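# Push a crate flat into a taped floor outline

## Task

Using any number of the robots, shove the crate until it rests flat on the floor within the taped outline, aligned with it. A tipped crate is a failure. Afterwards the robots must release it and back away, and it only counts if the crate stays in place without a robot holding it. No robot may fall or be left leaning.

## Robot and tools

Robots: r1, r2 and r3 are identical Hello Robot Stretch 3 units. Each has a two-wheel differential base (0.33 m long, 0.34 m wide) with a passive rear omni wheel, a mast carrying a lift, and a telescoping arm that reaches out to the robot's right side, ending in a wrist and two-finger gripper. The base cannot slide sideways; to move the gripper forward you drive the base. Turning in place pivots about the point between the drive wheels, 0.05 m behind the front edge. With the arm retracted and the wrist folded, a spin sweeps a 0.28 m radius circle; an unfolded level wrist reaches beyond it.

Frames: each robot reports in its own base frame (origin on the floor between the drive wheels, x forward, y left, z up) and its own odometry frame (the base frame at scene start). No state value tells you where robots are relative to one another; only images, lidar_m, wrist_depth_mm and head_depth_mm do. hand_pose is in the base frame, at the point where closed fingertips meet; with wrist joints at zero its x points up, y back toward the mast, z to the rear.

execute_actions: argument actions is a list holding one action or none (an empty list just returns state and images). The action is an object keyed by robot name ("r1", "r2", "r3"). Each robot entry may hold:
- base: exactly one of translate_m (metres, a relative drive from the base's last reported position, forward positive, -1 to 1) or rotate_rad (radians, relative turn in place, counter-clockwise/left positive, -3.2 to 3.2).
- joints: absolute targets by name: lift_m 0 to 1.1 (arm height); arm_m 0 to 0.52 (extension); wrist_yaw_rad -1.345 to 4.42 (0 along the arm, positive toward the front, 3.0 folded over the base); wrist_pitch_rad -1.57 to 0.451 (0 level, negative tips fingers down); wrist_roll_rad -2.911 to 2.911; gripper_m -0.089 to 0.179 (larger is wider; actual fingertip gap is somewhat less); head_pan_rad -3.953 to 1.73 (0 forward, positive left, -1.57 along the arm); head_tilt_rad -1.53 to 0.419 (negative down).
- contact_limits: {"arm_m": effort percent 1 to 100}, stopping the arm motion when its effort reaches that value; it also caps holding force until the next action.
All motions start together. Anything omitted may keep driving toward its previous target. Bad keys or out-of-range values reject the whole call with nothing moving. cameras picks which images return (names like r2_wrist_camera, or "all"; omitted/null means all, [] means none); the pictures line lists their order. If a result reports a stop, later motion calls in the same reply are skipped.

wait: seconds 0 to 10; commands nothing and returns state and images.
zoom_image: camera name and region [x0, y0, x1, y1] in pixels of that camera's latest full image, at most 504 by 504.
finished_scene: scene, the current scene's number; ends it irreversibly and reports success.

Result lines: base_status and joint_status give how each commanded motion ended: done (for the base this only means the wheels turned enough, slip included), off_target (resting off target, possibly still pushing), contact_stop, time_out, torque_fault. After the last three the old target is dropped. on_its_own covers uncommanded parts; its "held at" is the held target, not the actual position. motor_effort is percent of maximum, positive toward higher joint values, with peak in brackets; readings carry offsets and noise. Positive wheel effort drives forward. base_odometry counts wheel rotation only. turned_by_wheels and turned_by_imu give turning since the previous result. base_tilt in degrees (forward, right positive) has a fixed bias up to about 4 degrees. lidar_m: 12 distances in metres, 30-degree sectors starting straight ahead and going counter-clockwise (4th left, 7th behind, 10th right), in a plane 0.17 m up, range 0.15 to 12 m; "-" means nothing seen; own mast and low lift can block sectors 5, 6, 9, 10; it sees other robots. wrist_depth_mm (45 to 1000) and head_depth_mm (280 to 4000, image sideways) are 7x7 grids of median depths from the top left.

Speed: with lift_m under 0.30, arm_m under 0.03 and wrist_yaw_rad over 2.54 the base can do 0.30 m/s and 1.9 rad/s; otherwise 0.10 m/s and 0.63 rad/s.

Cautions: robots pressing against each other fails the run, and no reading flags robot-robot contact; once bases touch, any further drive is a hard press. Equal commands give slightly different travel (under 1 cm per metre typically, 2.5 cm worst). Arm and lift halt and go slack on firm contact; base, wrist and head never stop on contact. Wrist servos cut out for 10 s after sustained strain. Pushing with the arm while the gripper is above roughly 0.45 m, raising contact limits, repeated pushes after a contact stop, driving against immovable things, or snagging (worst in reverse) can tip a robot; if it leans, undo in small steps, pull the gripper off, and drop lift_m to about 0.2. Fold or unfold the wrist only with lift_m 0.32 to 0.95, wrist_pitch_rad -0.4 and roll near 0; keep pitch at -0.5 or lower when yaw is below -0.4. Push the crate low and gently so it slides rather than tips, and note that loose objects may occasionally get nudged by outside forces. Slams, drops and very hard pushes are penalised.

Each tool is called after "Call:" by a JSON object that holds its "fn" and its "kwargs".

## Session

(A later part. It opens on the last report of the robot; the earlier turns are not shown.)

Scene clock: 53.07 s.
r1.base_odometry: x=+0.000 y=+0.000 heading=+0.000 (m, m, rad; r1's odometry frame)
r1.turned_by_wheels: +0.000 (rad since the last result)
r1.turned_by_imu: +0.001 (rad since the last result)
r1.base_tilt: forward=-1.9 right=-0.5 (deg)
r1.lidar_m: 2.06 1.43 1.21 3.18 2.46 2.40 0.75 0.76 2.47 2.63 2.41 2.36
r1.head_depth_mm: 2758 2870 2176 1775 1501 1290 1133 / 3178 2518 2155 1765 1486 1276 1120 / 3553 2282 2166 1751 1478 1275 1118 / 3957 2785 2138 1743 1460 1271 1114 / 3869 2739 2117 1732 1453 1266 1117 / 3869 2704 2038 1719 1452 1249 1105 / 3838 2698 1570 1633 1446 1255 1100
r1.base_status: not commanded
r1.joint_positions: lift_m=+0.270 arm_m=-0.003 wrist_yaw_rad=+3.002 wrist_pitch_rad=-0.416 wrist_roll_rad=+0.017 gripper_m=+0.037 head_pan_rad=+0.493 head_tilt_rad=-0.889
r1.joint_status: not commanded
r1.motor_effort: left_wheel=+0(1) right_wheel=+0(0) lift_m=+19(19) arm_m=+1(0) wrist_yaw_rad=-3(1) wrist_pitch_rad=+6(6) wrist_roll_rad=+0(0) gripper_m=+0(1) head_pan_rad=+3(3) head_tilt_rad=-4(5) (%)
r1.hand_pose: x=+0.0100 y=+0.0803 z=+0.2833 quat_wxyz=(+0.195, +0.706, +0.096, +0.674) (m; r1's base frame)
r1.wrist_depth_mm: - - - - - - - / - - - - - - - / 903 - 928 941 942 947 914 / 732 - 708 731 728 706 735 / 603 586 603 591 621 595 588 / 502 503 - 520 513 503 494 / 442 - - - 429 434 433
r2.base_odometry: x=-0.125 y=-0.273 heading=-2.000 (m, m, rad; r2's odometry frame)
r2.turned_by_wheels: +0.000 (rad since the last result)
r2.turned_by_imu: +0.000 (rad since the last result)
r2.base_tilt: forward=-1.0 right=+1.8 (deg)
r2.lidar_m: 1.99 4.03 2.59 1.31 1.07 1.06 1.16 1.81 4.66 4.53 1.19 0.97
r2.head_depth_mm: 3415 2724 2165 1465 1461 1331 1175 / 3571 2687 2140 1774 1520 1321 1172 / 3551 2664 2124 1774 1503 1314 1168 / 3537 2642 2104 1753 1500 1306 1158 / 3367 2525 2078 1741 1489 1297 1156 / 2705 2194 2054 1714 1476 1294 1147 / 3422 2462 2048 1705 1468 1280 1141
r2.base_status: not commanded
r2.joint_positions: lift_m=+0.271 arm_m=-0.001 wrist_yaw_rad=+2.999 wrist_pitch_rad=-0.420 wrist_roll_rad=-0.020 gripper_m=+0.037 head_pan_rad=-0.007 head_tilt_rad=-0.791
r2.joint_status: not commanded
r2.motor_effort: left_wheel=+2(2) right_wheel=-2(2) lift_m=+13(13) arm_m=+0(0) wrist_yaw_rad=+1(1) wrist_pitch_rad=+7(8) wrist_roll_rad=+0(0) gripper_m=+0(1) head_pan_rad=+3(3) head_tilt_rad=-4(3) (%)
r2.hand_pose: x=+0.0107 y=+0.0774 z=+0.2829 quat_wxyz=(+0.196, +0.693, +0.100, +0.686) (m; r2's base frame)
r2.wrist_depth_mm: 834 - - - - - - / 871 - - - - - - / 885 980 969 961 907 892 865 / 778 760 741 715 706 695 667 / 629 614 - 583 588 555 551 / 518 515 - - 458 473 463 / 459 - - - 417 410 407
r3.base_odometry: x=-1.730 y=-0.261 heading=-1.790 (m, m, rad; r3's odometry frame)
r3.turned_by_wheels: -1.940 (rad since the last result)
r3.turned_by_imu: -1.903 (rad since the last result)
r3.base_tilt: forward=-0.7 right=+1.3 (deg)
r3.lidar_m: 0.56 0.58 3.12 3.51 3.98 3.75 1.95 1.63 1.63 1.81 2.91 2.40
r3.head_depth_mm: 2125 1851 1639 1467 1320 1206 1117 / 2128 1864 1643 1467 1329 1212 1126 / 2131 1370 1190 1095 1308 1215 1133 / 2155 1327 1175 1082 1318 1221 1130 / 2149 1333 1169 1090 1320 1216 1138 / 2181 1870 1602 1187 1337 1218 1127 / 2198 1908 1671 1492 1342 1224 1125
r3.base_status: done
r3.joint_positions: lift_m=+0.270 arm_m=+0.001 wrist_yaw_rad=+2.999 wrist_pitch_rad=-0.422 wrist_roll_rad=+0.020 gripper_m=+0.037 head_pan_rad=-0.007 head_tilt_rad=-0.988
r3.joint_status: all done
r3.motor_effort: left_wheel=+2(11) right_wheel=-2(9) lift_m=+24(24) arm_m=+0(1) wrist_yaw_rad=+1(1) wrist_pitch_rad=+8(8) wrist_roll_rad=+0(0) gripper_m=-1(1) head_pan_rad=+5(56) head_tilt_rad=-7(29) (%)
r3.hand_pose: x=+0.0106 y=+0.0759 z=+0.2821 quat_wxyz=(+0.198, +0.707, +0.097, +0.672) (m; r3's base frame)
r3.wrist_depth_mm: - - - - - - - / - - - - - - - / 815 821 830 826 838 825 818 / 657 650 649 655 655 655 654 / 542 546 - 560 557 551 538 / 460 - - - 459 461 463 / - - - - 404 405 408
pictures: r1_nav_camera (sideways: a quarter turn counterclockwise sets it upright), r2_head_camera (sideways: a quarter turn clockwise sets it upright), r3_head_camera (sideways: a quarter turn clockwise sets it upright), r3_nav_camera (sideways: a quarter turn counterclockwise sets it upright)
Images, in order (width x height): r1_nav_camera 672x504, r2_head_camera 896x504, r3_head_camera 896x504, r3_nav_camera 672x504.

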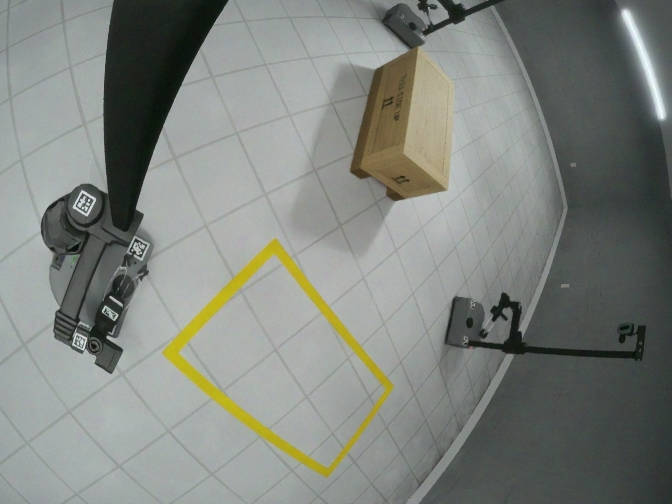

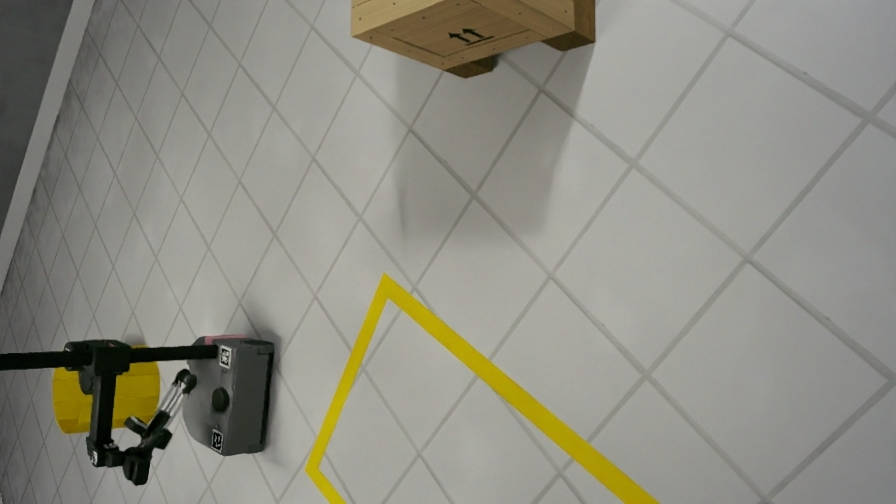

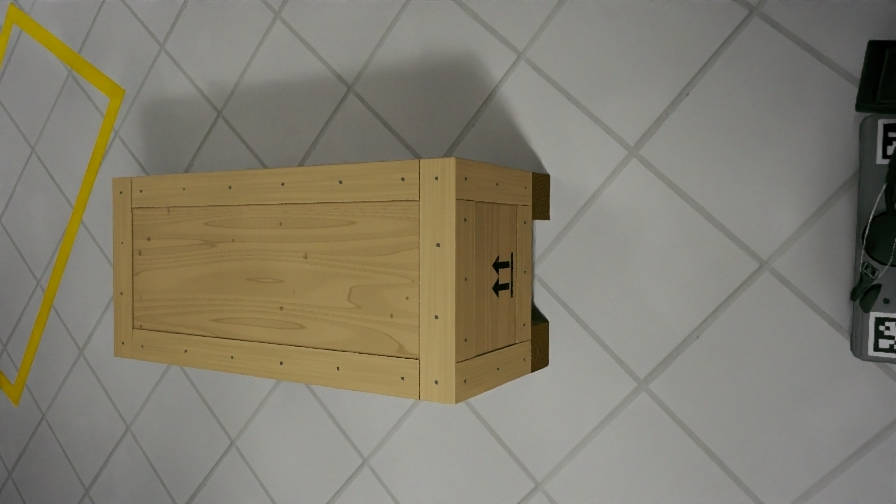

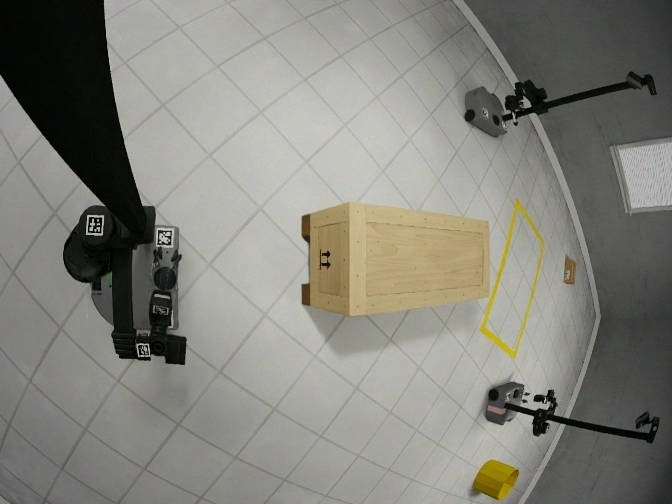

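Call:
{"fn": "execute_actions", "kwargs": {"actions": [{"r3":{"base":{"rotate_rad":0.17}}}], "cameras": []}}

Call:
{"fn": "execute_actions", "kwargs": {"actions": [{"r3":{"base":{"translate_m":0.44}}}], "cameras": []}}

Call:
{"fn": "execute_actions", "kwargs": {"actions": [{"r3":{"base":{"rotate_rad":-0.13}}}], "cameras": ["r3_head_camera"]}}

Call:
{"fn": "execute_actions", "kwargs": {"actions": [{"r3":{"base":{"translate_m":0.7}}}], "cameras": ["r3_head_camera","r1_nav_camera","r2_head_camera"]}}

Scene clock: 62.50 s.
r1.base_odometry: x=+0.000 y=+0.000 heading=+0.000 (m, m, rad; r1's odometry frame)
r1.turned_by_wheels: +0.000 (rad since the last result)
r1.turned_by_imu: +0.001 (rad since the last result)
r1.base_tilt: forward=-2.0 right=-0.5 (deg)
r1.lidar_m: 2.06 1.42 1.21 3.18 2.45 2.41 0.75 0.77 2.48 2.63 2.40 2.36
r1.head_depth_mm: 2739 2870 2193 1771 1492 1297 1129 / 3240 2561 2160 1748 1487 1276 1127 / 3652 2250 2174 1761 1479 1274 1119 / 3995 2780 2136 1732 1467 1272 1113 / 3913 2762 2125 1728 1455 1263 1113 / 3874 2703 2072 1707 1454 1251 1106 / 3737 2687 1570 1619 1439 1255 1097
r1.base_status: not commanded
r1.joint_positions: lift_m=+0.270 arm_m=-0.003 wrist_yaw_rad=+3.002 wrist_pitch_rad=-0.416 wrist_roll_rad=+0.017 gripper_m=+0.037 head_pan_rad=+0.493 head_tilt_rad=-0.889
r1.joint_status: not commanded
r1.motor_effort: left_wheel=+1(0) right_wheel=+0(0) lift_m=+18(19) arm_m=+0(0) wrist_yaw_rad=-2(3) wrist_pitch_rad=+6(6) wrist_roll_rad=+0(0) gripper_m=+0(0) head_pan_rad=+3(3) head_tilt_rad=-5(4) (%)
r1.hand_pose: x=+0.0100 y=+0.0803 z=+0.2833 quat_wxyz=(+0.195, +0.706, +0.096, +0.674) (m; r1's base frame)
r1.wrist_depth_mm: - - - - - - - / - - - - - - - / 920 - 910 926 962 947 903 / 725 - 735 721 714 725 734 / 581 582 618 583 615 599 605 / 493 494 - 506 518 500 503 / 443 - - - 433 435 440
r2.base_odometry: x=-0.125 y=-0.273 heading=-2.000 (m, m, rad; r2's odometry frame)
r2.turned_by_wheels: +0.000 (rad since the last result)
r2.turned_by_imu: -0.001 (rad since the last result)
r2.base_tilt: forward=-1.0 right=+1.9 (deg)
r2.lidar_m: 1.99 4.01 2.60 1.31 1.06 1.06 1.16 1.81 4.66 4.54 1.19 0.97
r2.head_depth_mm: 3408 2756 2169 1460 1471 1330 1181 / 3532 2701 2137 1771 1517 1321 1175 / 3608 2679 2127 1770 1502 1320 1161 / 3561 2633 2097 1759 1500 1310 1160 / 3382 2556 2076 1732 1481 1302 1151 / 2707 2179 2054 1726 1482 1289 1147 / 3425 2492 2040 1710 1470 1288 1143
r2.base_status: not commanded
r2.joint_positions: lift_m=+0.271 arm_m=-0.001 wrist_yaw_rad=+2.999 wrist_pitch_rad=-0.420 wrist_roll_rad=-0.020 gripper_m=+0.037 head_pan_rad=-0.007 head_tilt_rad=-0.791
r2.joint_status: not commanded
r2.motor_effort: left_wheel=+2(2) right_wheel=-2(1) lift_m=+13(13) arm_m=+0(0) wrist_yaw_rad=+1(1) wrist_pitch_rad=+8(7) wrist_roll_rad=+0(0) gripper_m=+1(1) head_pan_rad=+3(3) head_tilt_rad=-3(3) (%)
r2.hand_pose: x=+0.0107 y=+0.0774 z=+0.2829 quat_wxyz=(+0.196, +0.693, +0.100, +0.686) (m; r2's base frame)
r2.wrist_depth_mm: 838 - - - - - - / 881 - - - - - - / 894 966 983 964 906 883 864 / 784 765 735 732 709 690 668 / 627 611 - 585 597 564 550 / 520 514 - - 458 474 467 / 459 - - - 417 411 407
r3.base_odometry: x=-1.730 y=-0.261 heading=-1.620 (m, m, rad; r3's odometry frame)
r3.turned_by_wheels: +0.170 (rad since the last result)
r3.turned_by_imu: +0.167 (rad since the last result)
r3.base_tilt: forward=-0.7 right=+1.2 (deg)
r3.lidar_m: 0.56 0.61 3.15 3.85 3.97 2.81 1.78 1.63 1.64 2.01 2.78 0.57
r3.head_depth_mm: 2115 1856 1629 1469 1335 1210 1113 / 2141 1317 1178 1074 1310 1207 1124 / 2157 1327 1171 1083 1320 1214 1135 / 2156 1353 1174 1098 1311 1221 1134 / 2178 1883 1652 1195 1327 1220 1133 / 2179 1877 1648 1476 1335 1222 1127 / 2036 1894 1667 1484 1331 1220 1129
r3.base_status: done
r3.joint_positions: lift_m=+0.270 arm_m=+0.001 wrist_yaw_rad=+2.999 wrist_pitch_rad=-0.422 wrist_roll_rad=+0.020 gripper_m=+0.037 head_pan_rad=-0.007 head_tilt_rad=-0.988
r3.joint_status: not commanded
r3.motor_effort: left_wheel=-1(7) right_wheel=+4(11) lift_m=+24(24) arm_m=+0(0) wrist_yaw_rad=+1(1) wrist_pitch_rad=+8(8) wrist_roll_rad=+0(0) gripper_m=+0(1) head_pan_rad=+4(4) head_tilt_rad=-7(8) (%)
r3.hand_pose: x=+0.0106 y=+0.0759 z=+0.2821 quat_wxyz=(+0.198, +0.707, +0.097, +0.672) (m; r3's base frame)
r3.wrist_depth_mm: - - - - - - - / - - - - - - - / 823 826 831 824 833 816 810 / 651 650 651 655 649 645 652 / 545 543 - 561 560 537 540 / 462 - - - 465 465 466 / - - - - 405 404 406
pictures: none
No camera images: the call's "cameras" was empty. Leave "cameras" out to get every camera's image.

Scene clock: 65.70 s.
r1.base_odometry: x=+0.000 y=+0.000 heading=+0.000 (m, m, rad; r1's odometry frame)
r1.turned_by_wheels: +0.000 (rad since the last result)
r1.turned_by_imu: +0.001 (rad since the last result)
r1.base_tilt: forward=-1.9 right=-0.4 (deg)
r1.lidar_m: 2.05 1.42 1.21 3.18 2.46 2.40 0.75 0.76 2.48 2.63 2.40 2.36
r1.head_depth_mm: 2757 2847 2193 1760 1492 1289 1129 / 3189 2532 2132 1760 1486 1280 1129 / 3574 2245 2168 1757 1481 1275 1124 / 3990 2751 2133 1727 1458 1264 1114 / 3880 2764 2125 1723 1458 1266 1110 / 3838 2691 2037 1716 1451 1256 1100 / 3729 2690 1571 1618 1441 1250 1095
r1.base_status: not commanded
r1.joint_positions: lift_m=+0.270 arm_m=-0.003 wrist_yaw_rad=+3.002 wrist_pitch_rad=-0.416 wrist_roll_rad=+0.017 gripper_m=+0.037 head_pan_rad=+0.493 head_tilt_rad=-0.889
r1.joint_status: not commanded
r1.motor_effort: left_wheel=+1(1) right_wheel=+0(0) lift_m=+18(18) arm_m=+1(0) wrist_yaw_rad=-3(2) wrist_pitch_rad=+6(6) wrist_roll_rad=+0(0) gripper_m=+0(1) head_pan_rad=+3(3) head_tilt_rad=-5(4) (%)
r1.hand_pose: x=+0.0100 y=+0.0803 z=+0.2833 quat_wxyz=(+0.195, +0.706, +0.096, +0.674) (m; r1's base frame)
r1.wrist_depth_mm: - - - - - - - / - - - - - - - / 907 - 914 916 943 946 928 / 718 - 723 714 717 742 742 / 586 591 619 597 594 586 589 / 498 497 - 512 511 509 505 / 436 - - - 434 435 432
r2.base_odometry: x=-0.125 y=-0.273 heading=-2.000 (m, m, rad; r2's odometry frame)
r2.turned_by_wheels: +0.000 (rad since the last result)
r2.turned_by_imu: -0.001 (rad since the last result)
r2.base_tilt: forward=-1.1 right=+1.9 (deg)
r2.lidar_m: 1.98 4.04 2.59 1.31 1.07 1.06 1.16 1.81 4.67 4.54 1.18 0.97
r2.head_depth_mm: 3424 2742 2167 1457 1462 1331 1183 / 3526 2730 2159 1772 1514 1322 1174 / 3616 2657 2120 1754 1509 1310 1166 / 3534 2660 2094 1761 1502 1312 1158 / 3370 2502 2089 1736 1490 1306 1154 / 2719 2178 2063 1730 1485 1299 1141 / 3389 2483 2039 1701 1471 1290 1143
r2.base_status: not commanded
r2.joint_positions: lift_m=+0.271 arm_m=-0.001 wrist_yaw_rad=+2.999 wrist_pitch_rad=-0.420 wrist_roll_rad=-0.020 gripper_m=+0.037 head_pan_rad=-0.007 head_tilt_rad=-0.791
r2.joint_status: not commanded
r2.motor_effort: left_wheel=+2(2) right_wheel=-1(1) lift_m=+13(13) arm_m=+0(0) wrist_yaw_rad=+1(1) wrist_pitch_rad=+7(7) wrist_roll_rad=+0(0) gripper_m=+1(0) head_pan_rad=+3(4) head_tilt_rad=-4(3) (%)
r2.hand_pose: x=+0.0107 y=+0.0774 z=+0.2829 quat_wxyz=(+0.196, +0.693, +0.100, +0.686) (m; r2's base frame)
r2.wrist_depth_mm: 840 - - - - - - / 873 - - - - - - / 881 972 969 957 908 890 848 / 792 770 743 722 706 688 672 / 618 614 - 585 586 559 549 / 521 516 - - 462 474 463 / 458 - - - 417 409 404
r3.base_odometry: x=-1.752 y=-0.701 heading=-1.620 (m, m, rad; r3's odometry frame)
r3.turned_by_wheels: +0.000 (rad since the last result)
r3.turned_by_imu: +0.001 (rad since the last result)
r3.base_tilt: forward=-0.7 right=+1.3 (deg)
r3.lidar_m: - 0.15 0.22 3.45 4.25 3.40 2.13 1.96 1.98 2.43 0.16 0.15
r3.head_depth_mm: 2118 1858 1592 1421 1284 1196 1114 / 2131 1858 1169 1044 946 864 935 / 2138 1852 1165 1051 950 867 1104 / 2146 1862 1188 1052 945 863 1120 / 2144 1882 1660 1485 973 868 1130 / 2164 1884 1647 1483 1343 1225 1126 / 2148 1845 1659 1481 1342 1223 1122
r3.base_status: done
r3.joint_positions: lift_m=+0.270 arm_m=+0.001 wrist_yaw_rad=+2.999 wrist_pitch_rad=-0.422 wrist_roll_rad=+0.020 gripper_m=+0.037 head_pan_rad=-0.007 head_tilt_rad=-0.988
r3.joint_status: not commanded
r3.motor_effort: left_wheel=-1(5) right_wheel=+5(13) lift_m=+24(24) arm_m=+0(0) wrist_yaw_rad=+0(0) wrist_pitch_rad=+8(7) wrist_roll_rad=+0(0) gripper_m=+0(1) head_pan_rad=+4(4) head_tilt_rad=-6(8) (%)
r3.hand_pose: x=+0.0106 y=+0.0759 z=+0.2821 quat_wxyz=(+0.198, +0.707, +0.097, +0.672) (m; r3's base frame)
r3.wrist_depth_mm: - - - - - - 171 / - - - - - - 161 / 819 812 827 823 819 741 160 / 650 652 654 656 659 243 160 / 546 540 - 569 559 241 160 / 462 - - - 436 243 159 / - - - - 404 225 158
pictures: none
No camera images: the call's "cameras" was empty. Leave "cameras" out to get every camera's image.

Scene clock: 66.90 s.
r1.base_odometry: x=+0.000 y=+0.000 heading=+0.000 (m, m, rad; r1's odometry frame)
r1.turned_by_wheels: +0.000 (rad since the last result)
r1.turned_by_imu: +0.000 (rad since the last result)
r1.base_tilt: forward=-1.8 right=-0.5 (deg)
r1.lidar_m: 2.06 1.42 1.21 3.19 2.45 2.41 0.75 0.77 2.48 2.64 2.40 2.36
r1.head_depth_mm: 2770 2833 2190 1776 1492 1291 1137 / 3194 2525 2160 1776 1494 1275 1129 / 3611 2263 2165 1767 1480 1269 1113 / - 2789 2128 1735 1477 1281 1116 / 3861 2776 2124 1736 1466 1269 1109 / 3912 2708 2055 1712 1450 1253 1105 / 3663 2662 1556 1616 1440 1248 1100
r1.base_status: not commanded
r1.joint_positions: lift_m=+0.270 arm_m=-0.003 wrist_yaw_rad=+3.002 wrist_pitch_rad=-0.416 wrist_roll_rad=+0.017 gripper_m=+0.037 head_pan_rad=+0.493 head_tilt_rad=-0.889
r1.joint_status: not commanded
r1.motor_effort: left_wheel=+0(0) right_wheel=+0(0) lift_m=+19(18) arm_m=+0(0) wrist_yaw_rad=-2(2) wrist_pitch_rad=+6(6) wrist_roll_rad=+0(0) gripper_m=+0(0) head_pan_rad=+2(3) head_tilt_rad=-4(4) (%)
r1.hand_pose: x=+0.0100 y=+0.0803 z=+0.2833 quat_wxyz=(+0.195, +0.706, +0.096, +0.674) (m; r1's base frame)
r1.wrist_depth_mm: - - - - - - - / - - - - - - - / 941 - 946 928 969 903 954 / 696 - 725 740 728 746 724 / 588 583 614 591 608 594 588 / 500 500 - 509 514 512 497 / 448 - - - 438 435 437
r2.base_odometry: x=-0.125 y=-0.273 heading=-2.000 (m, m, rad; r2's odometry frame)
r2.turned_by_wheels: +0.000 (rad since the last result)
r2.turned_by_imu: +0.000 (rad since the last result)
r2.base_tilt: forward=-1.1 right=+1.7 (deg)
r2.lidar_m: 1.99 4.03 2.60 1.31 1.07 1.06 1.16 1.82 4.67 4.54 1.18 0.97
r2.head_depth_mm: 3430 2754 2180 1476 1460 1329 1181 / 3547 2716 2146 1778 1520 1320 1172 / 3607 2681 2117 1764 1506 1316 1169 / 3552 2630 2101 1742 1500 1309 1159 / 3362 2531 2087 1738 1480 1303 1151 / 2679 2187 2058 1720 1471 1292 1143 / 3405 2471 2060 1720 1470 1289 1137
r2.base_status: not commanded
r2.joint_positions: lift_m=+0.271 arm_m=-0.001 wrist_yaw_rad=+2.999 wrist_pitch_rad=-0.420 wrist_roll_rad=-0.020 gripper_m=+0.037 head_pan_rad=-0.007 head_tilt_rad=-0.791
r2.joint_status: not commanded
r2.motor_effort: left_wheel=+2(2) right_wheel=-1(1) lift_m=+13(13) arm_m=+0(0) wrist_yaw_rad=+1(1) wrist_pitch_rad=+8(8) wrist_roll_rad=+0(0) gripper_m=+1(0) head_pan_rad=+3(3) head_tilt_rad=-4(4) (%)
r2.hand_pose: x=+0.0107 y=+0.0774 z=+0.2829 quat_wxyz=(+0.196, +0.693, +0.100, +0.686) (m; r2's base frame)
r2.wrist_depth_mm: 837 - - - - - - / 859 - - - - - - / 898 981 986 940 933 895 856 / 796 758 742 722 698 684 671 / 623 604 - 585 588 561 549 / 517 516 - - 459 476 469 / 454 - - - 416 408 405
r3.base_odometry: x=-1.752 y=-0.701 heading=-1.750 (m, m, rad; r3's odometry frame)
r3.turned_by_wheels: -0.130 (rad since the last result)
r3.turned_by_imu: -0.128 (rad since the last result)
r3.base_tilt: forward=-0.7 right=+1.2 (deg)
r3.lidar_m: - 0.15 0.18 3.18 4.27 4.16 2.30 1.97 1.97 2.24 0.18 0.15
r3.head_depth_mm: 2119 1856 1638 1462 1319 1203 1111 / 2119 1849 1212 1074 956 866 1107 / 2133 1872 1169 1049 949 863 1106 / 2143 1860 1171 1049 945 866 1119 / 2147 1888 1242 1068 949 867 1123 / 2193 1869 1658 1489 1336 1208 1126 / 2160 1885 1661 1482 1335 1221 1122
r3.base_status: done
r3.joint_positions: lift_m=+0.270 arm_m=+0.001 wrist_yaw_rad=+2.999 wrist_pitch_rad=-0.422 wrist_roll_rad=+0.020 gripper_m=+0.037 head_pan_rad=-0.007 head_tilt_rad=-0.988
r3.joint_status: not commanded
r3.motor_effort: left_wheel=+2(8) right_wheel=-2(8) lift_m=+24(24) arm_m=+0(0) wrist_yaw_rad=+1(0) wrist_pitch_rad=+7(7) wrist_roll_rad=+0(0) gripper_m=-1(0) head_pan_rad=+4(4) head_tilt_rad=-8(7) (%)
r3.hand_pose: x=+0.0106 y=+0.0759 z=+0.2821 quat_wxyz=(+0.198, +0.707, +0.097, +0.672) (m; r3's base frame)
r3.wrist_depth_mm: - - - - - 205 157 / - - - - - 207 145 / 816 819 820 821 828 210 145 / 654 653 655 651 651 215 146 / 539 542 - 563 510 218 150 / 464 - - - 355 220 151 / - - - - 394 209 152
pictures: r3_head_camera (sideways: a quarter turn clockwise sets it upright)
Images, in order (width x height): r3_head_camera 896x504.

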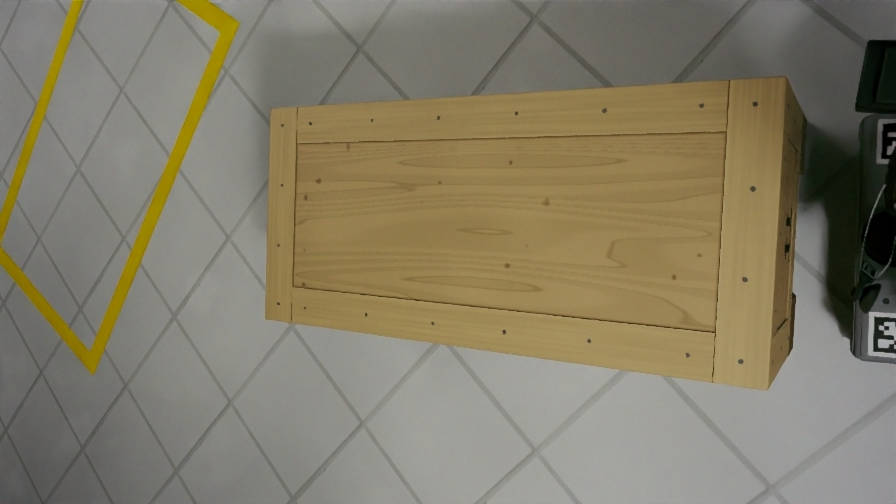

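Scene clock: 73.53 s.
r1.base_odometry: x=+0.000 y=+0.000 heading=+0.000 (m, m, rad; r1's odometry frame)
r1.turned_by_wheels: +0.000 (rad since the last result)
r1.turned_by_imu: +0.002 (rad since the last result)
r1.base_tilt: forward=-2.0 right=-0.5 (deg)
r1.lidar_m: 2.06 1.41 1.20 3.18 2.45 2.40 0.75 0.76 2.47 2.62 2.40 2.36
r1.head_depth_mm: 2717 2866 2211 1781 1497 1287 1140 / 3215 2522 2175 1760 1485 1278 1125 / 3601 2276 2167 1751 1477 1281 1119 / - 2785 2128 1722 1476 1271 1117 / 3883 2746 2105 1722 1455 1268 1114 / 3853 2731 2046 1718 1447 1251 1109 / 3799 2673 1548 1614 1441 1242 1099
r1.base_status: not commanded
r1.joint_positions: lift_m=+0.270 arm_m=-0.003 wrist_yaw_rad=+3.002 wrist_pitch_rad=-0.416 wrist_roll_rad=+0.017 gripper_m=+0.037 head_pan_rad=+0.493 head_tilt_rad=-0.889
r1.joint_status: not commanded
r1.motor_effort: left_wheel=-1(1) right_wheel=+0(0) lift_m=+19(19) arm_m=+0(0) wrist_yaw_rad=-2(1) wrist_pitch_rad=+6(6) wrist_roll_rad=+0(0) gripper_m=+0(1) head_pan_rad=+3(3) head_tilt_rad=-4(4) (%)
r1.hand_pose: x=+0.0100 y=+0.0803 z=+0.2833 quat_wxyz=(+0.195, +0.706, +0.096, +0.674) (m; r1's base frame)
r1.wrist_depth_mm: - - - - - - - / - - - - - - - / 933 - 911 908 913 927 935 / 699 - 719 717 712 726 729 / 590 598 611 588 620 596 577 / 503 492 - 511 525 497 511 / 436 - - - 426 436 435
r2.base_odometry: x=-0.125 y=-0.273 heading=-2.000 (m, m, rad; r2's odometry frame)
r2.turned_by_wheels: +0.000 (rad since the last result)
r2.turned_by_imu: -0.001 (rad since the last result)
r2.base_tilt: forward=-1.2 right=+1.7 (deg)
r2.lidar_m: 1.99 4.02 2.60 1.31 1.07 1.06 1.16 1.81 4.66 4.56 1.19 0.96
r2.head_depth_mm: 3416 2763 2152 1444 1466 1336 1179 / 3565 2726 2155 1780 1513 1323 1171 / 3638 2656 2110 1756 1501 1322 1174 / 3560 2643 2102 1747 1497 1305 1157 / 3378 2540 2081 1732 1491 1305 1153 / 2697 2179 2063 1727 1476 1295 1152 / 3405 2481 2049 1714 1468 1283 1140
r2.base_status: not commanded
r2.joint_positions: lift_m=+0.271 arm_m=-0.001 wrist_yaw_rad=+2.999 wrist_pitch_rad=-0.420 wrist_roll_rad=-0.020 gripper_m=+0.037 head_pan_rad=-0.007 head_tilt_rad=-0.791
r2.joint_status: not commanded
r2.motor_effort: left_wheel=+2(2) right_wheel=-2(2) lift_m=+13(13) arm_m=+0(0) wrist_yaw_rad=+1(1) wrist_pitch_rad=+8(7) wrist_roll_rad=+0(0) gripper_m=+0(1) head_pan_rad=+3(3) head_tilt_rad=-3(4) (%)
r2.hand_pose: x=+0.0107 y=+0.0774 z=+0.2829 quat_wxyz=(+0.196, +0.693, +0.100, +0.686) (m; r2's base frame)
r2.wrist_depth_mm: 832 - - - - - - / 859 - - - - - - / 896 971 969 934 922 888 857 / 790 764 740 723 710 687 676 / 629 608 - 590 591 564 555 / 522 511 - - 456 474 464 / 456 - - - 418 413 404
r3.base_odometry: x=-1.875 y=-1.390 heading=-1.750 (m, m, rad; r3's odometry frame)
r3.turned_by_wheels: +0.001 (rad since the last result)
r3.turned_by_imu: -0.008 (rad since the last result)
r3.base_tilt: forward=-0.7 right=+1.3 (deg)
r3.lidar_m: - - 0.15 3.09 4.30 4.28 2.41 2.05 2.04 0.20 0.15 -
r3.head_depth_mm: 2132 1858 1628 1453 1321 1197 1088 / 2112 1836 1183 1041 943 863 801 / 2128 1855 1168 1045 944 865 805 / 2121 1862 1163 1046 948 866 814 / 2154 1856 1621 1097 960 866 806 / 2151 1872 1639 1471 1335 1221 1124 / 2167 1864 1652 1491 1340 1220 1124
r3.base_status: translate_m off_target (by the wheels' count: +0.6998 of +0.7000)
r3.joint_positions: lift_m=+0.270 arm_m=+0.001 wrist_yaw_rad=+3.003 wrist_pitch_rad=-0.420 wrist_roll_rad=+0.022 gripper_m=+0.037 head_pan_rad=+0.003 head_tilt_rad=-0.994
r3.joint_status: not commanded
r3.on_its_own: left_wheel is at rest, and its effort (+31) is outside its rest range (-18 to +18)
r3.motor_effort: left_wheel=+31(84) right_wheel=+15(100) lift_m=+30(40) arm_m=+0(1) wrist_yaw_rad=-3(2) wrist_pitch_rad=+7(9) wrist_roll_rad=-2(2) gripper_m=+0(1) head_pan_rad=-2(4) head_tilt_rad=-5(7) (%)
r3.hand_pose: x=+0.0097 y=+0.0762 z=+0.2823 quat_wxyz=(+0.196, +0.707, +0.097, +0.672) (m; r3's base frame)
r3.wrist_depth_mm: - - - - 168 146 145 / - - - - 153 100 93 / 825 817 821 820 157 88 69 / 652 651 658 652 165 89 62 / 548 541 - 541 150 90 63 / 464 - - - 146 92 63 / - - - - 180 88 64
pictures: r1_nav_camera (sideways: a quarter turn counterclockwise sets it upright), r2_head_camera (sideways: a quarter turn clockwise sets it upright), r3_head_camera (sideways: a quarter turn clockwise sets it upright)
Images, in order (width x height): r1_nav_camera 672x504, r2_head_camera 896x504, r3_head_camera 896x504.

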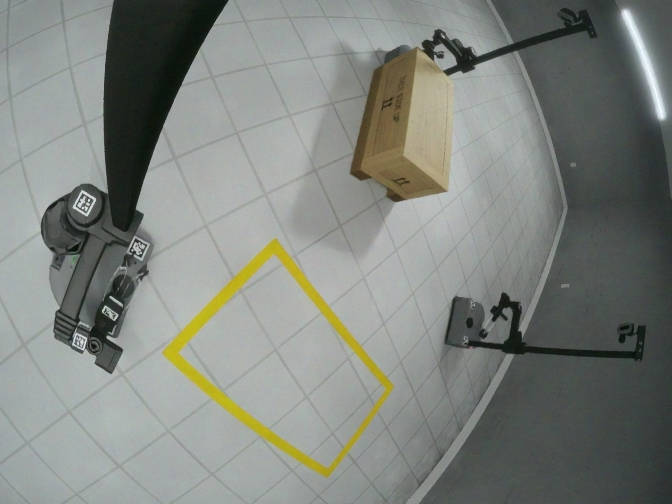

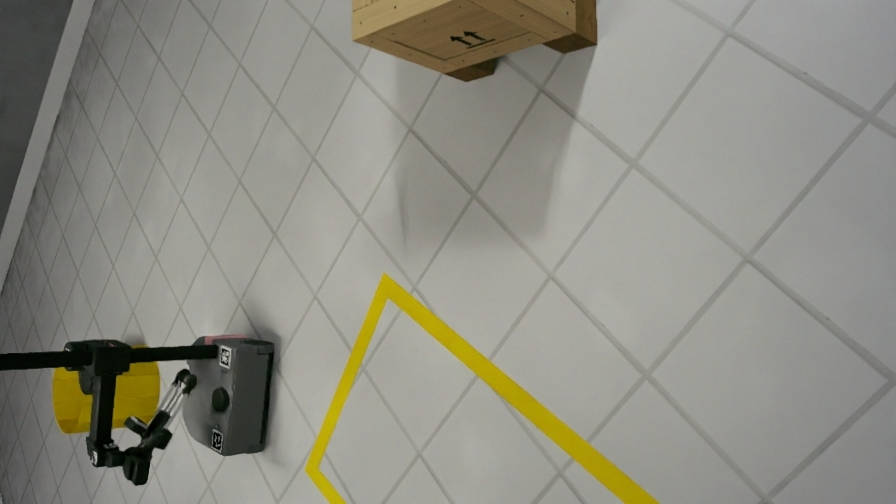

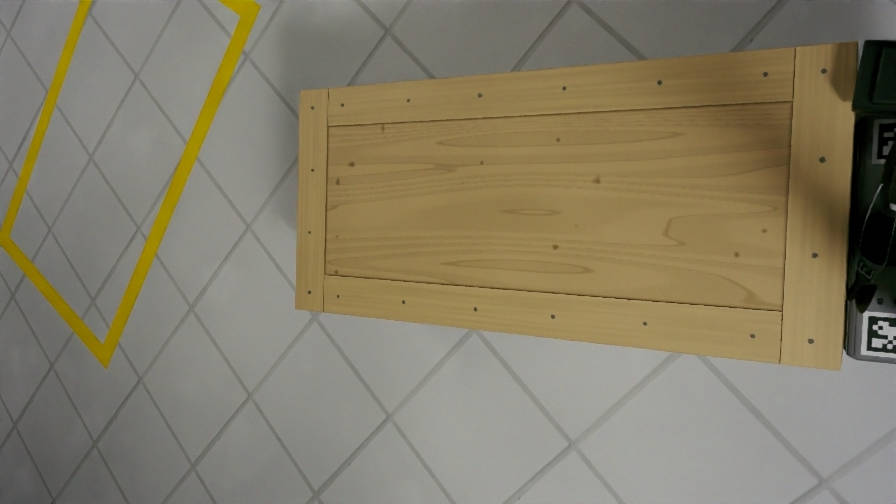

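Call:
{"fn": "execute_actions", "kwargs": {"actions": [{"r3":{"base":{"translate_m":-0.18}},"r1":{"base":{"rotate_rad":0.94},"joints":{"head_pan_rad":0,"head_tilt_rad":-1.0}},"r2":{"base":{"rotate_rad":-1.64},"joints":{"head_pan_rad":1.6}}}], "cameras": []}}

Call:
{"fn": "execute_actions", "kwargs": {"actions": [{"r3":{"base":{"rotate_rad":-1.59}},"r1":{"base":{"translate_m":0.5}},"r2":{"base":{"translate_m":0.5}}}], "cameras": []}}

Call:
{"fn": "execute_actions", "kwargs": {"actions": [{"r3":{"base":{"translate_m":-0.35}},"r1":{"base":{"translate_m":0.45}},"r2":{"base":{"translate_m":0.5}}}], "cameras": []}}

Call:
{"fn": "execute_actions", "kwargs": {"actions": [{"r3":{"base":{"rotate_rad":0.44}},"r1":{"base":{"rotate_rad":-0.37}}}], "cameras": ["r3_head_camera","r1_head_camera","r2_nav_camera"]}}

Scene clock: 119.20 s.
r1.base_odometry: x=+0.000 y=+0.000 heading=+0.940 (m, m, rad; r1's odometry frame)
r1.turned_by_wheels: +0.940 (rad since the last result)
r1.turned_by_imu: +0.944 (rad since the last result)
r1.base_tilt: forward=-1.9 right=-0.4 (deg)
r1.lidar_m: 1.21 1.75 2.52 2.41 0.75 0.75 2.48 2.55 2.47 2.36 2.42 1.87
r1.head_depth_mm: 3080 2387 1938 1635 1417 1249 1114 / 3026 2353 1915 1618 1403 1237 1106 / 2973 2349 1815 1610 1393 1233 1105 / 2940 1629 1625 1599 1393 1233 1094 / 2945 1637 1741 1590 1379 1221 1093 / 2779 1726 1845 1584 1378 1217 1089 / 1950 2089 1850 1565 1367 1205 1081
r1.base_status: done
r1.joint_positions: lift_m=+0.270 arm_m=-0.003 wrist_yaw_rad=+3.002 wrist_pitch_rad=-0.416 wrist_roll_rad=+0.017 gripper_m=+0.037 head_pan_rad=+0.007 head_tilt_rad=-0.988
r1.joint_status: all done
r1.motor_effort: left_wheel=-1(6) right_wheel=+3(9) lift_m=+19(18) arm_m=+0(0) wrist_yaw_rad=-3(3) wrist_pitch_rad=+6(6) wrist_roll_rad=+0(0) gripper_m=+1(0) head_pan_rad=-3(21) head_tilt_rad=-5(14) (%)
r1.hand_pose: x=+0.0101 y=+0.0802 z=+0.2833 quat_wxyz=(+0.195, +0.706, +0.096, +0.674) (m; r1's base frame)
r1.wrist_depth_mm: - - - - - - - / - - - - - - - / 914 - 906 930 913 946 948 / 719 - 724 722 722 714 716 / 580 591 623 584 601 584 595 / 511 505 - 507 523 500 506 / 450 - - - 431 436 436
r2.base_odometry: x=-0.125 y=-0.273 heading=+2.643 (m, m, rad; r2's odometry frame)
r2.turned_by_wheels: -1.640 (rad since the last result)
r2.turned_by_imu: -1.658 (rad since the last result)
r2.base_tilt: forward=-1.1 right=+1.9 (deg)
r2.lidar_m: 4.76 1.27 0.96 1.99 1.99 2.99 1.38 1.08 1.06 1.13 1.68 4.65
r2.head_depth_mm: 3414 2747 2169 1355 1459 1330 1175 / 3545 2688 2142 1734 1511 1325 1169 / 3587 2681 2119 1769 1508 1316 1162 / 3599 2654 2095 1740 1502 1311 1162 / 3498 2602 2087 1734 1485 1305 1155 / 2760 2224 2049 1721 1473 1297 1174 / 3397 2097 2054 1707 1492 - -
r2.base_status: done
r2.joint_positions: lift_m=+0.271 arm_m=-0.001 wrist_yaw_rad=+2.999 wrist_pitch_rad=-0.420 wrist_roll_rad=-0.020 gripper_m=+0.037 head_pan_rad=+1.593 head_tilt_rad=-0.791
r2.joint_status: all done
r2.motor_effort: left_wheel=+2(15) right_wheel=-1(4) lift_m=+13(13) arm_m=+0(0) wrist_yaw_rad=+1(1) wrist_pitch_rad=+8(7) wrist_roll_rad=+0(0) gripper_m=+0(0) head_pan_rad=+3(42) head_tilt_rad=-4(4) (%)
r2.hand_pose: x=+0.0107 y=+0.0774 z=+0.2829 quat_wxyz=(+0.196, +0.693, +0.100, +0.686) (m; r2's base frame)
r2.wrist_depth_mm: - - - - - 892 957 / - - - - - 967 - / - - 991 935 910 887 857 / 787 759 737 720 706 676 669 / 628 613 - 587 593 569 550 / 519 511 - - 458 475 470 / 457 - - - 418 412 405
r3.base_odometry: x=-1.843 y=-1.212 heading=-1.750 (m, m, rad; r3's odometry frame)
r3.turned_by_wheels: +0.000 (rad since the last result)
r3.turned_by_imu: -0.001 (rad since the last result)
r3.base_tilt: forward=-0.8 right=+1.3 (deg)
r3.lidar_m: 0.23 0.24 2.84 3.20 4.16 4.15 2.25 1.93 1.92 2.17 2.59 0.24
r3.head_depth_mm: 2126 1852 1617 1457 1331 1193 1117 / 2111 1836 1182 1041 945 957 1122 / 2123 1856 1164 1047 947 991 1123 / 2108 1861 1163 1047 949 1020 1128 / 2154 1844 1593 1097 962 1168 1136 / 2158 1875 1651 1476 1335 1219 1127 / 2147 1875 1656 1477 1343 1225 1118
r3.base_status: done
r3.joint_positions: lift_m=+0.270 arm_m=+0.001 wrist_yaw_rad=+3.001 wrist_pitch_rad=-0.420 wrist_roll_rad=+0.022 gripper_m=+0.037 head_pan_rad=+0.003 head_tilt_rad=-0.994
r3.joint_status: not commanded
r3.motor_effort: left_wheel=+1(21) right_wheel=+1(11) lift_m=+31(31) arm_m=+0(0) wrist_yaw_rad=-1(3) wrist_pitch_rad=+7(7) wrist_roll_rad=-1(1) gripper_m=+0(0) head_pan_rad=-2(2) head_tilt_rad=-4(5) (%)
r3.hand_pose: x=+0.0101 y=+0.0762 z=+0.2823 quat_wxyz=(+0.197, +0.707, +0.097, +0.672) (m; r3's base frame)
r3.wrist_depth_mm: - - - - - - - / - - - - - - - / 842 827 823 815 826 820 823 / 654 658 652 661 647 656 258 / 540 543 - 551 561 544 259 / 466 - - - 464 448 261 / - - - - 406 364 266
pictures: none
No camera images: the call's "cameras" was empty. Leave "cameras" out to get every camera's image.

Scene clock: 122.67 s.
r1.base_odometry: x=+0.295 y=+0.404 heading=+0.940 (m, m, rad; r1's odometry frame)
r1.turned_by_wheels: +0.000 (rad since the last result)
r1.turned_by_imu: +0.002 (rad since the last result)
r1.base_tilt: forward=-1.9 right=-0.4 (deg)
r1.lidar_m: 0.70 1.03 2.54 2.42 2.49 1.16 2.98 3.08 2.45 2.34 2.41 0.96
r1.head_depth_mm: 3050 2352 1917 1635 1414 1243 1112 / 3005 2361 1907 1627 1403 1239 1111 / 3006 2297 1344 1509 1392 1228 1108 / 2907 2300 1328 1207 1388 1226 1099 / 2899 2285 1329 1364 1389 1220 1091 / 2863 1550 1368 1534 1386 1216 1087 / 2528 1695 1594 1565 1359 1206 1082
r1.base_status: done
r1.joint_positions: lift_m=+0.270 arm_m=-0.003 wrist_yaw_rad=+3.001 wrist_pitch_rad=-0.416 wrist_roll_rad=+0.017 gripper_m=+0.037 head_pan_rad=+0.007 head_tilt_rad=-0.989
r1.joint_status: not commanded
r1.motor_effort: left_wheel=-1(4) right_wheel=+3(12) lift_m=+19(19) arm_m=+0(0) wrist_yaw_rad=-1(2) wrist_pitch_rad=+6(6) wrist_roll_rad=+0(0) gripper_m=+0(0) head_pan_rad=-2(2) head_tilt_rad=-6(5) (%)
r1.hand_pose: x=+0.0102 y=+0.0802 z=+0.2833 quat_wxyz=(+0.195, +0.706, +0.096, +0.674) (m; r1's base frame)
r1.wrist_depth_mm: - - - - - - - / - - - - - - - / 925 - 948 941 918 951 951 / 710 - 712 709 736 744 729 / 576 580 614 576 614 601 585 / 497 497 - 511 517 501 500 / 444 - - - 428 439 438
r2.base_odometry: x=-0.564 y=-0.034 heading=+2.644 (m, m, rad; r2's odometry frame)
r2.turned_by_wheels: +0.000 (rad since the last result)
r2.turned_by_imu: -0.001 (rad since the last result)
r2.base_tilt: forward=-1.3 right=+1.8 (deg)
r2.lidar_m: 4.38 3.43 0.91 0.84 1.87 3.82 1.75 1.37 1.35 1.45 2.14 4.27
r2.head_depth_mm: 3191 2735 2156 1335 1482 1335 1175 / 3318 2683 2139 1323 1462 1320 1171 / 3499 2634 2120 1303 1442 1313 1165 / 3524 2636 2091 1278 1437 1303 1160 / 3443 2604 2098 1689 1490 1298 1154 / 3425 2574 2043 1724 1478 1303 1166 / 3234 2294 1932 1713 1493 - -
r2.base_status: done
r2.joint_positions: lift_m=+0.271 arm_m=-0.001 wrist_yaw_rad=+2.999 wrist_pitch_rad=-0.420 wrist_roll_rad=-0.020 gripper_m=+0.037 head_pan_rad=+1.593 head_tilt_rad=-0.791
r2.joint_status: not commanded
r2.motor_effort: left_wheel=+2(14) right_wheel=-2(4) lift_m=+13(13) arm_m=+0(0) wrist_yaw_rad=+1(1) wrist_pitch_rad=+7(7) wrist_roll_rad=+0(0) gripper_m=+0(0) head_pan_rad=+2(3) head_tilt_rad=-4(4) (%)
r2.hand_pose: x=+0.0106 y=+0.0774 z=+0.2829 quat_wxyz=(+0.196, +0.693, +0.100, +0.686) (m; r2's base frame)
r2.wrist_depth_mm: - - - 824 881 948 - / - - - 904 970 - - / - - 970 932 917 895 858 / 796 752 739 722 707 690 665 / 633 614 - 587 585 562 553 / 519 515 - - 458 476 467 / 456 - - - 418 409 404
r3.base_odometry: x=-1.843 y=-1.212 heading=+2.944 (m, m, rad; r3's odometry frame)
r3.turned_by_wheels: -1.590 (rad since the last result)
r3.turned_by_imu: -1.559 (rad since the last result)
r3.base_tilt: forward=-0.7 right=+1.3 (deg)
r3.lidar_m: 2.17 2.60 0.24 0.23 0.24 2.84 3.22 4.17 4.16 2.27 1.92 1.92
r3.head_depth_mm: 2028 1830 1644 1460 1317 1211 1116 / 2103 1860 1630 1457 1325 1208 1126 / 2150 1853 1636 1458 1336 1211 1131 / 2141 1840 1653 1473 1336 1219 1137 / 2155 1862 1647 1468 1336 1218 1147 / 2168 1861 1644 1481 1326 1222 1020 / 2134 1873 1650 1478 1337 871 806
r3.base_status: done
r3.joint_positions: lift_m=+0.270 arm_m=+0.001 wrist_yaw_rad=+3.001 wrist_pitch_rad=-0.420 wrist_roll_rad=+0.022 gripper_m=+0.037 head_pan_rad=+0.003 head_tilt_rad=-0.994
r3.joint_status: not commanded
r3.motor_effort: left_wheel=+2(11) right_wheel=-2(8) lift_m=+30(30) arm_m=+0(1) wrist_yaw_rad=-1(1) wrist_pitch_rad=+7(7) wrist_roll_rad=-1(1) gripper_m=+0(0) head_pan_rad=-2(2) head_tilt_rad=-5(5) (%)
r3.hand_pose: x=+0.0101 y=+0.0762 z=+0.2823 quat_wxyz=(+0.197, +0.707, +0.097, +0.672) (m; r3's base frame)
r3.wrist_depth_mm: - - 243 249 255 262 - / - 263 266 274 282 291 - / 817 780 295 304 312 329 817 / 654 637 330 340 352 600 652 / 542 531 - 381 398 527 544 / 465 - - - 447 460 465 / - - - - 405 406 403
pictures: none
No camera images: the call's "cameras" was empty. Leave "cameras" out to get every camera's image.

Scene clock: 126.00 s.
r1.base_odometry: x=+0.561 y=+0.767 heading=+0.940 (m, m, rad; r1's odometry frame)
r1.turned_by_wheels: +0.000 (rad since the last result)
r1.turned_by_imu: +0.002 (rad since the last result)
r1.base_tilt: forward=-1.9 right=-0.4 (deg)
r1.lidar_m: 0.25 0.39 2.55 2.44 2.51 1.57 3.43 3.43 2.43 2.33 2.40 0.32
r1.head_depth_mm: 3036 2210 1696 1633 1423 1246 1111 / 3025 2350 1844 1613 1359 1241 1111 / 2962 2314 1901 1607 1008 1211 1099 / 2948 2290 1899 1132 978 917 1095 / 2696 1430 1702 1121 980 1163 1095 / 2825 1573 1317 1118 1023 1213 1084 / 2830 2214 1841 1138 1342 1206 1080
r1.base_status: done
r1.joint_positions: lift_m=+0.270 arm_m=-0.003 wrist_yaw_rad=+3.001 wrist_pitch_rad=-0.416 wrist_roll_rad=+0.017 gripper_m=+0.037 head_pan_rad=+0.007 head_tilt_rad=-0.989
r1.joint_status: not commanded
r1.motor_effort: left_wheel=+0(5) right_wheel=+3(9) lift_m=+19(19) arm_m=+0(1) wrist_yaw_rad=-2(2) wrist_pitch_rad=+6(6) wrist_roll_rad=+0(0) gripper_m=-1(1) head_pan_rad=-2(2) head_tilt_rad=-4(5) (%)
r1.hand_pose: x=+0.0102 y=+0.0802 z=+0.2833 quat_wxyz=(+0.195, +0.706, +0.096, +0.674) (m; r1's base frame)
r1.wrist_depth_mm: - - - - - - - / - - - - - - - / 945 - 916 896 924 947 879 / 730 - 726 738 706 707 701 / 594 586 611 595 618 590 567 / 495 494 - 521 516 501 489 / 436 - - - 440 436 423
r2.base_odometry: x=-1.003 y=+0.205 heading=+2.644 (m, m, rad; r2's odometry frame)
r2.turned_by_wheels: +0.000 (rad since the last result)
r2.turned_by_imu: -0.001 (rad since the last result)
r2.base_tilt: forward=-1.2 right=+1.8 (deg)
r2.lidar_m: 4.01 3.09 0.77 0.90 0.91 4.65 2.13 1.67 1.64 1.76 2.60 3.86
r2.head_depth_mm: 2923 2737 2155 1789 1249 1231 1178 / 3107 2676 2141 1737 1518 1299 1172 / 3270 2669 1503 1356 1498 1311 1160 / 3361 2646 1491 1334 1470 1310 1165 / 3454 2599 1481 1318 1460 1300 1150 / 3420 2570 1465 1297 1438 1297 1168 / 3344 2528 1454 1279 1432 - -
r2.base_status: done
r2.joint_positions: lift_m=+0.271 arm_m=-0.001 wrist_yaw_rad=+2.999 wrist_pitch_rad=-0.420 wrist_roll_rad=-0.020 gripper_m=+0.037 head_pan_rad=+1.593 head_tilt_rad=-0.791
r2.joint_status: not commanded
r2.motor_effort: left_wheel=+2(15) right_wheel=-1(4) lift_m=+13(13) arm_m=+0(0) wrist_yaw_rad=+1(1) wrist_pitch_rad=+7(8) wrist_roll_rad=+0(0) gripper_m=+0(1) head_pan_rad=+3(3) head_tilt_rad=-4(4) (%)
r2.hand_pose: x=+0.0106 y=+0.0774 z=+0.2829 quat_wxyz=(+0.196, +0.693, +0.100, +0.686) (m; r2's base frame)
r2.wrist_depth_mm: - - 838 882 - - - / - - 915 948 - 756 - / - 903 957 938 848 684 776 / 783 765 740 721 709 687 674 / 626 609 - 582 588 562 549 / 519 513 - - 462 479 465 / 454 - - - 416 411 406
r3.base_odometry: x=-1.500 y=-1.281 heading=+2.944 (m, m, rad; r3's odometry frame)
r3.turned_by_wheels: +0.000 (rad since the last result)
r3.turned_by_imu: -0.002 (rad since the last result)
r3.base_tilt: forward=-0.7 right=+1.2 (deg)
r3.lidar_m: 2.45 0.32 0.30 0.75 0.85 0.90 2.91 3.96 3.93 2.57 2.19 2.18
r3.head_depth_mm: 2130 1828 1622 1463 1324 1209 1111 / 2114 1830 1639 1466 1323 1214 1127 / 2108 1849 1638 1468 1328 1211 1131 / 2145 1869 1643 1472 1332 1218 1128 / 2160 1867 1655 1473 1313 1217 1140 / 2161 1858 1649 1156 983 1082 1118 / 2167 1874 1652 1047 954 905 1122
r3.base_status: done
r3.joint_positions: lift_m=+0.270 arm_m=+0.001 wrist_yaw_rad=+3.001 wrist_pitch_rad=-0.420 wrist_roll_rad=+0.022 gripper_m=+0.037 head_pan_rad=+0.003 head_tilt_rad=-0.994
r3.joint_status: not commanded
r3.motor_effort: left_wheel=+2(6) right_wheel=-2(11) lift_m=+30(30) arm_m=+0(1) wrist_yaw_rad=-1(1) wrist_pitch_rad=+7(7) wrist_roll_rad=-1(1) gripper_m=+0(1) head_pan_rad=-3(2) head_tilt_rad=-5(4) (%)
r3.hand_pose: x=+0.0101 y=+0.0762 z=+0.2823 quat_wxyz=(+0.197, +0.707, +0.096, +0.672) (m; r3's base frame)
r3.wrist_depth_mm: - - - - 519 303 265 / 732 - - - 531 306 296 / 704 833 821 830 539 331 330 / 657 649 660 653 556 363 373 / 545 543 - 549 471 412 473 / 467 - - - 453 453 462 / - - - - 403 406 405
pictures: none
No camera images: the call's "cameras" was empty. Leave "cameras" out to get every camera's image.

Scene clock: 127.40 s.
r1.base_odometry: x=+0.561 y=+0.767 heading=+0.570 (m, m, rad; r1's odometry frame)
r1.turned_by_wheels: -0.370 (rad since the last result)
r1.turned_by_imu: -0.371 (rad since the last result)
r1.base_tilt: forward=-2.0 right=-0.3 (deg)
r1.lidar_m: 0.25 0.25 0.55 2.46 2.45 2.64 1.57 3.42 2.96 2.36 2.33 2.52
r1.head_depth_mm: 2944 2373 1946 1632 1412 1246 1114 / 3033 2343 1899 1613 1412 1234 1109 / 3035 1891 1808 1608 1389 1232 1104 / 2768 1700 1778 1601 1104 1225 1096 / 2909 2270 1871 1590 974 935 1089 / 2869 2234 1863 1119 973 1010 1090 / 2838 2205 1841 1109 968 1168 1087
r1.base_status: done
r1.joint_positions: lift_m=+0.270 arm_m=-0.003 wrist_yaw_rad=+3.001 wrist_pitch_rad=-0.416 wrist_roll_rad=+0.017 gripper_m=+0.037 head_pan_rad=+0.007 head_tilt_rad=-0.989
r1.joint_status: not commanded
r1.motor_effort: left_wheel=+2(8) right_wheel=-3(7) lift_m=+18(19) arm_m=+0(0) wrist_yaw_rad=-1(1) wrist_pitch_rad=+6(6) wrist_roll_rad=+0(0) gripper_m=-1(1) head_pan_rad=-2(2) head_tilt_rad=-5(4) (%)
r1.hand_pose: x=+0.0102 y=+0.0802 z=+0.2833 quat_wxyz=(+0.195, +0.706, +0.096, +0.674) (m; r1's base frame)
r1.wrist_depth_mm: - - - - - 627 332 / - - - - - 594 321 / 916 - 926 938 950 550 316 / 731 - 725 722 703 522 300 / 585 586 609 593 616 495 290 / 495 502 - 512 518 461 280 / 441 - - - 427 409 281
r2.base_odometry: x=-1.003 y=+0.205 heading=+2.644 (m, m, rad; r2's odometry frame)
r2.turned_by_wheels: +0.000 (rad since the last result)
r2.turned_by_imu: +0.000 (rad since the last result)
r2.base_tilt: forward=-1.2 right=+2.0 (deg)
r2.lidar_m: 3.99 3.10 0.76 0.90 0.91 4.64 2.13 1.67 1.64 1.76 2.60 3.85
r2.head_depth_mm: 2920 2729 2168 1789 1309 1261 1178 / 3083 2686 2149 1733 1525 1320 1169 / 3271 2673 1510 1348 1495 1312 1164 / 3381 2663 1500 1337 1466 1309 1161 / 3462 2593 1483 1322 1460 1295 1150 / 3441 2567 1473 1297 1447 1299 1172 / 3371 2559 1453 1277 1443 - -
r2.base_status: not commanded
r2.joint_positions: lift_m=+0.271 arm_m=-0.001 wrist_yaw_rad=+2.999 wrist_pitch_rad=-0.420 wrist_roll_rad=-0.020 gripper_m=+0.037 head_pan_rad=+1.593 head_tilt_rad=-0.791
r2.joint_status: not commanded
r2.motor_effort: left_wheel=+2(2) right_wheel=-1(2) lift_m=+13(13) arm_m=+0(0) wrist_yaw_rad=+1(1) wrist_pitch_rad=+7(8) wrist_roll_rad=+0(0) gripper_m=+0(0) head_pan_rad=+2(3) head_tilt_rad=-4(3) (%)
r2.hand_pose: x=+0.0106 y=+0.0774 z=+0.2829 quat_wxyz=(+0.196, +0.693, +0.100, +0.686) (m; r2's base frame)
r2.wrist_depth_mm: - - 844 903 - - - / - - 918 962 - 725 - / - 913 955 938 850 708 765 / 784 762 740 731 714 688 670 / 625 612 - 584 594 563 549 / 518 517 - - 459 477 469 / 461 - - - 419 409 406
r3.base_odometry: x=-1.500 y=-1.281 heading=-2.900 (m, m, rad; r3's odometry frame)
r3.turned_by_wheels: +0.440 (rad since the last result)
r3.turned_by_imu: +0.432 (rad since the last result)
r3.base_tilt: forward=-0.7 right=+1.3 (deg)
r3.lidar_m: 0.36 0.30 0.57 0.86 0.84 2.80 3.99 3.92 2.77 2.21 2.18 2.36
r3.head_depth_mm: 2120 1839 1626 1458 1317 1210 1114 / 2144 1835 1639 1465 1320 1207 1130 / 2121 1875 1627 1461 1326 1219 1132 / 2138 1865 1646 1061 1213 1220 1132 / 2148 1864 1647 1048 958 1184 1142 / 2144 1866 1647 1050 965 1216 1121 / 2159 1827 1175 1057 999 1228 1125
r3.base_status: done
r3.joint_positions: lift_m=+0.270 arm_m=+0.001 wrist_yaw_rad=+3.001 wrist_pitch_rad=-0.420 wrist_roll_rad=+0.022 gripper_m=+0.037 head_pan_rad=+0.003 head_tilt_rad=-0.994
r3.joint_status: not commanded
r3.motor_effort: left_wheel=-2(7) right_wheel=+4(13) lift_m=+30(31) arm_m=+0(1) wrist_yaw_rad=-1(1) wrist_pitch_rad=+7(7) wrist_roll_rad=-2(2) gripper_m=+0(0) head_pan_rad=-2(2) head_tilt_rad=-5(4) (%)
r3.hand_pose: x=+0.0101 y=+0.0762 z=+0.2823 quat_wxyz=(+0.197, +0.707, +0.096, +0.672) (m; r3's base frame)
r3.wrist_depth_mm: - - - - - - 425 / - 834 - - - 890 400 / 822 837 834 837 827 747 374 / 655 649 655 656 647 614 350 / 547 545 - 550 563 521 330 / 465 - - - 459 455 319 / - - - - 402 405 347
pictures: r1_head_camera (sideways: a quarter turn clockwise sets it upright), r2_nav_camera (sideways: a quarter turn counterclockwise sets it upright), r3_head_camera (sideways: a quarter turn clockwise sets it upright)
Images, in order (width x height): r1_head_camera 896x504, r2_nav_camera 672x504, r3_head_camera 896x504.

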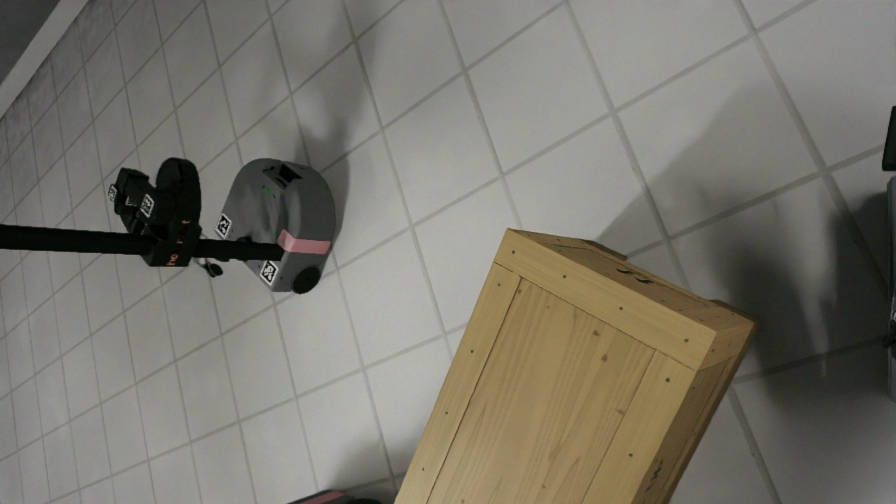

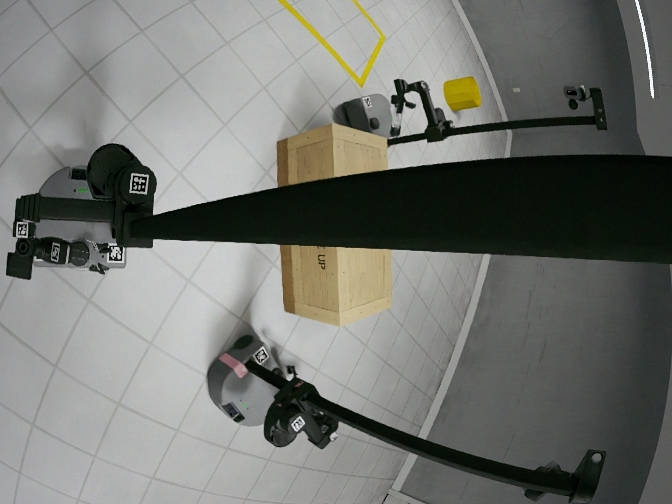

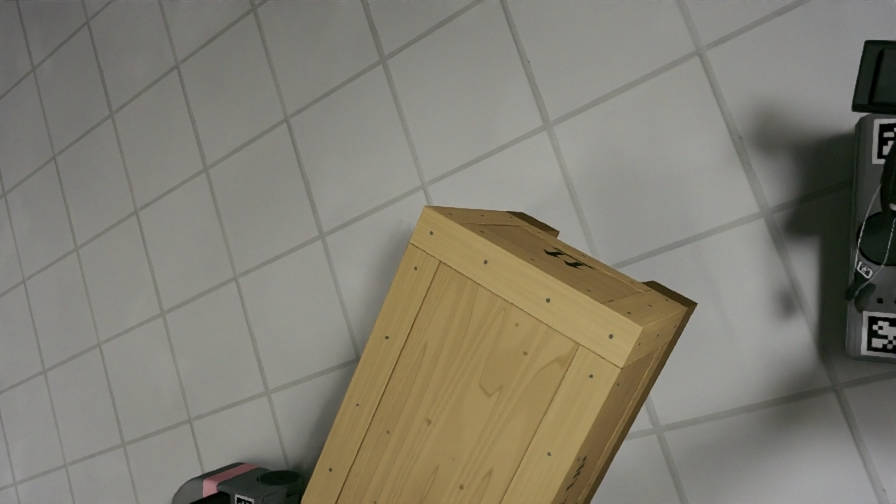

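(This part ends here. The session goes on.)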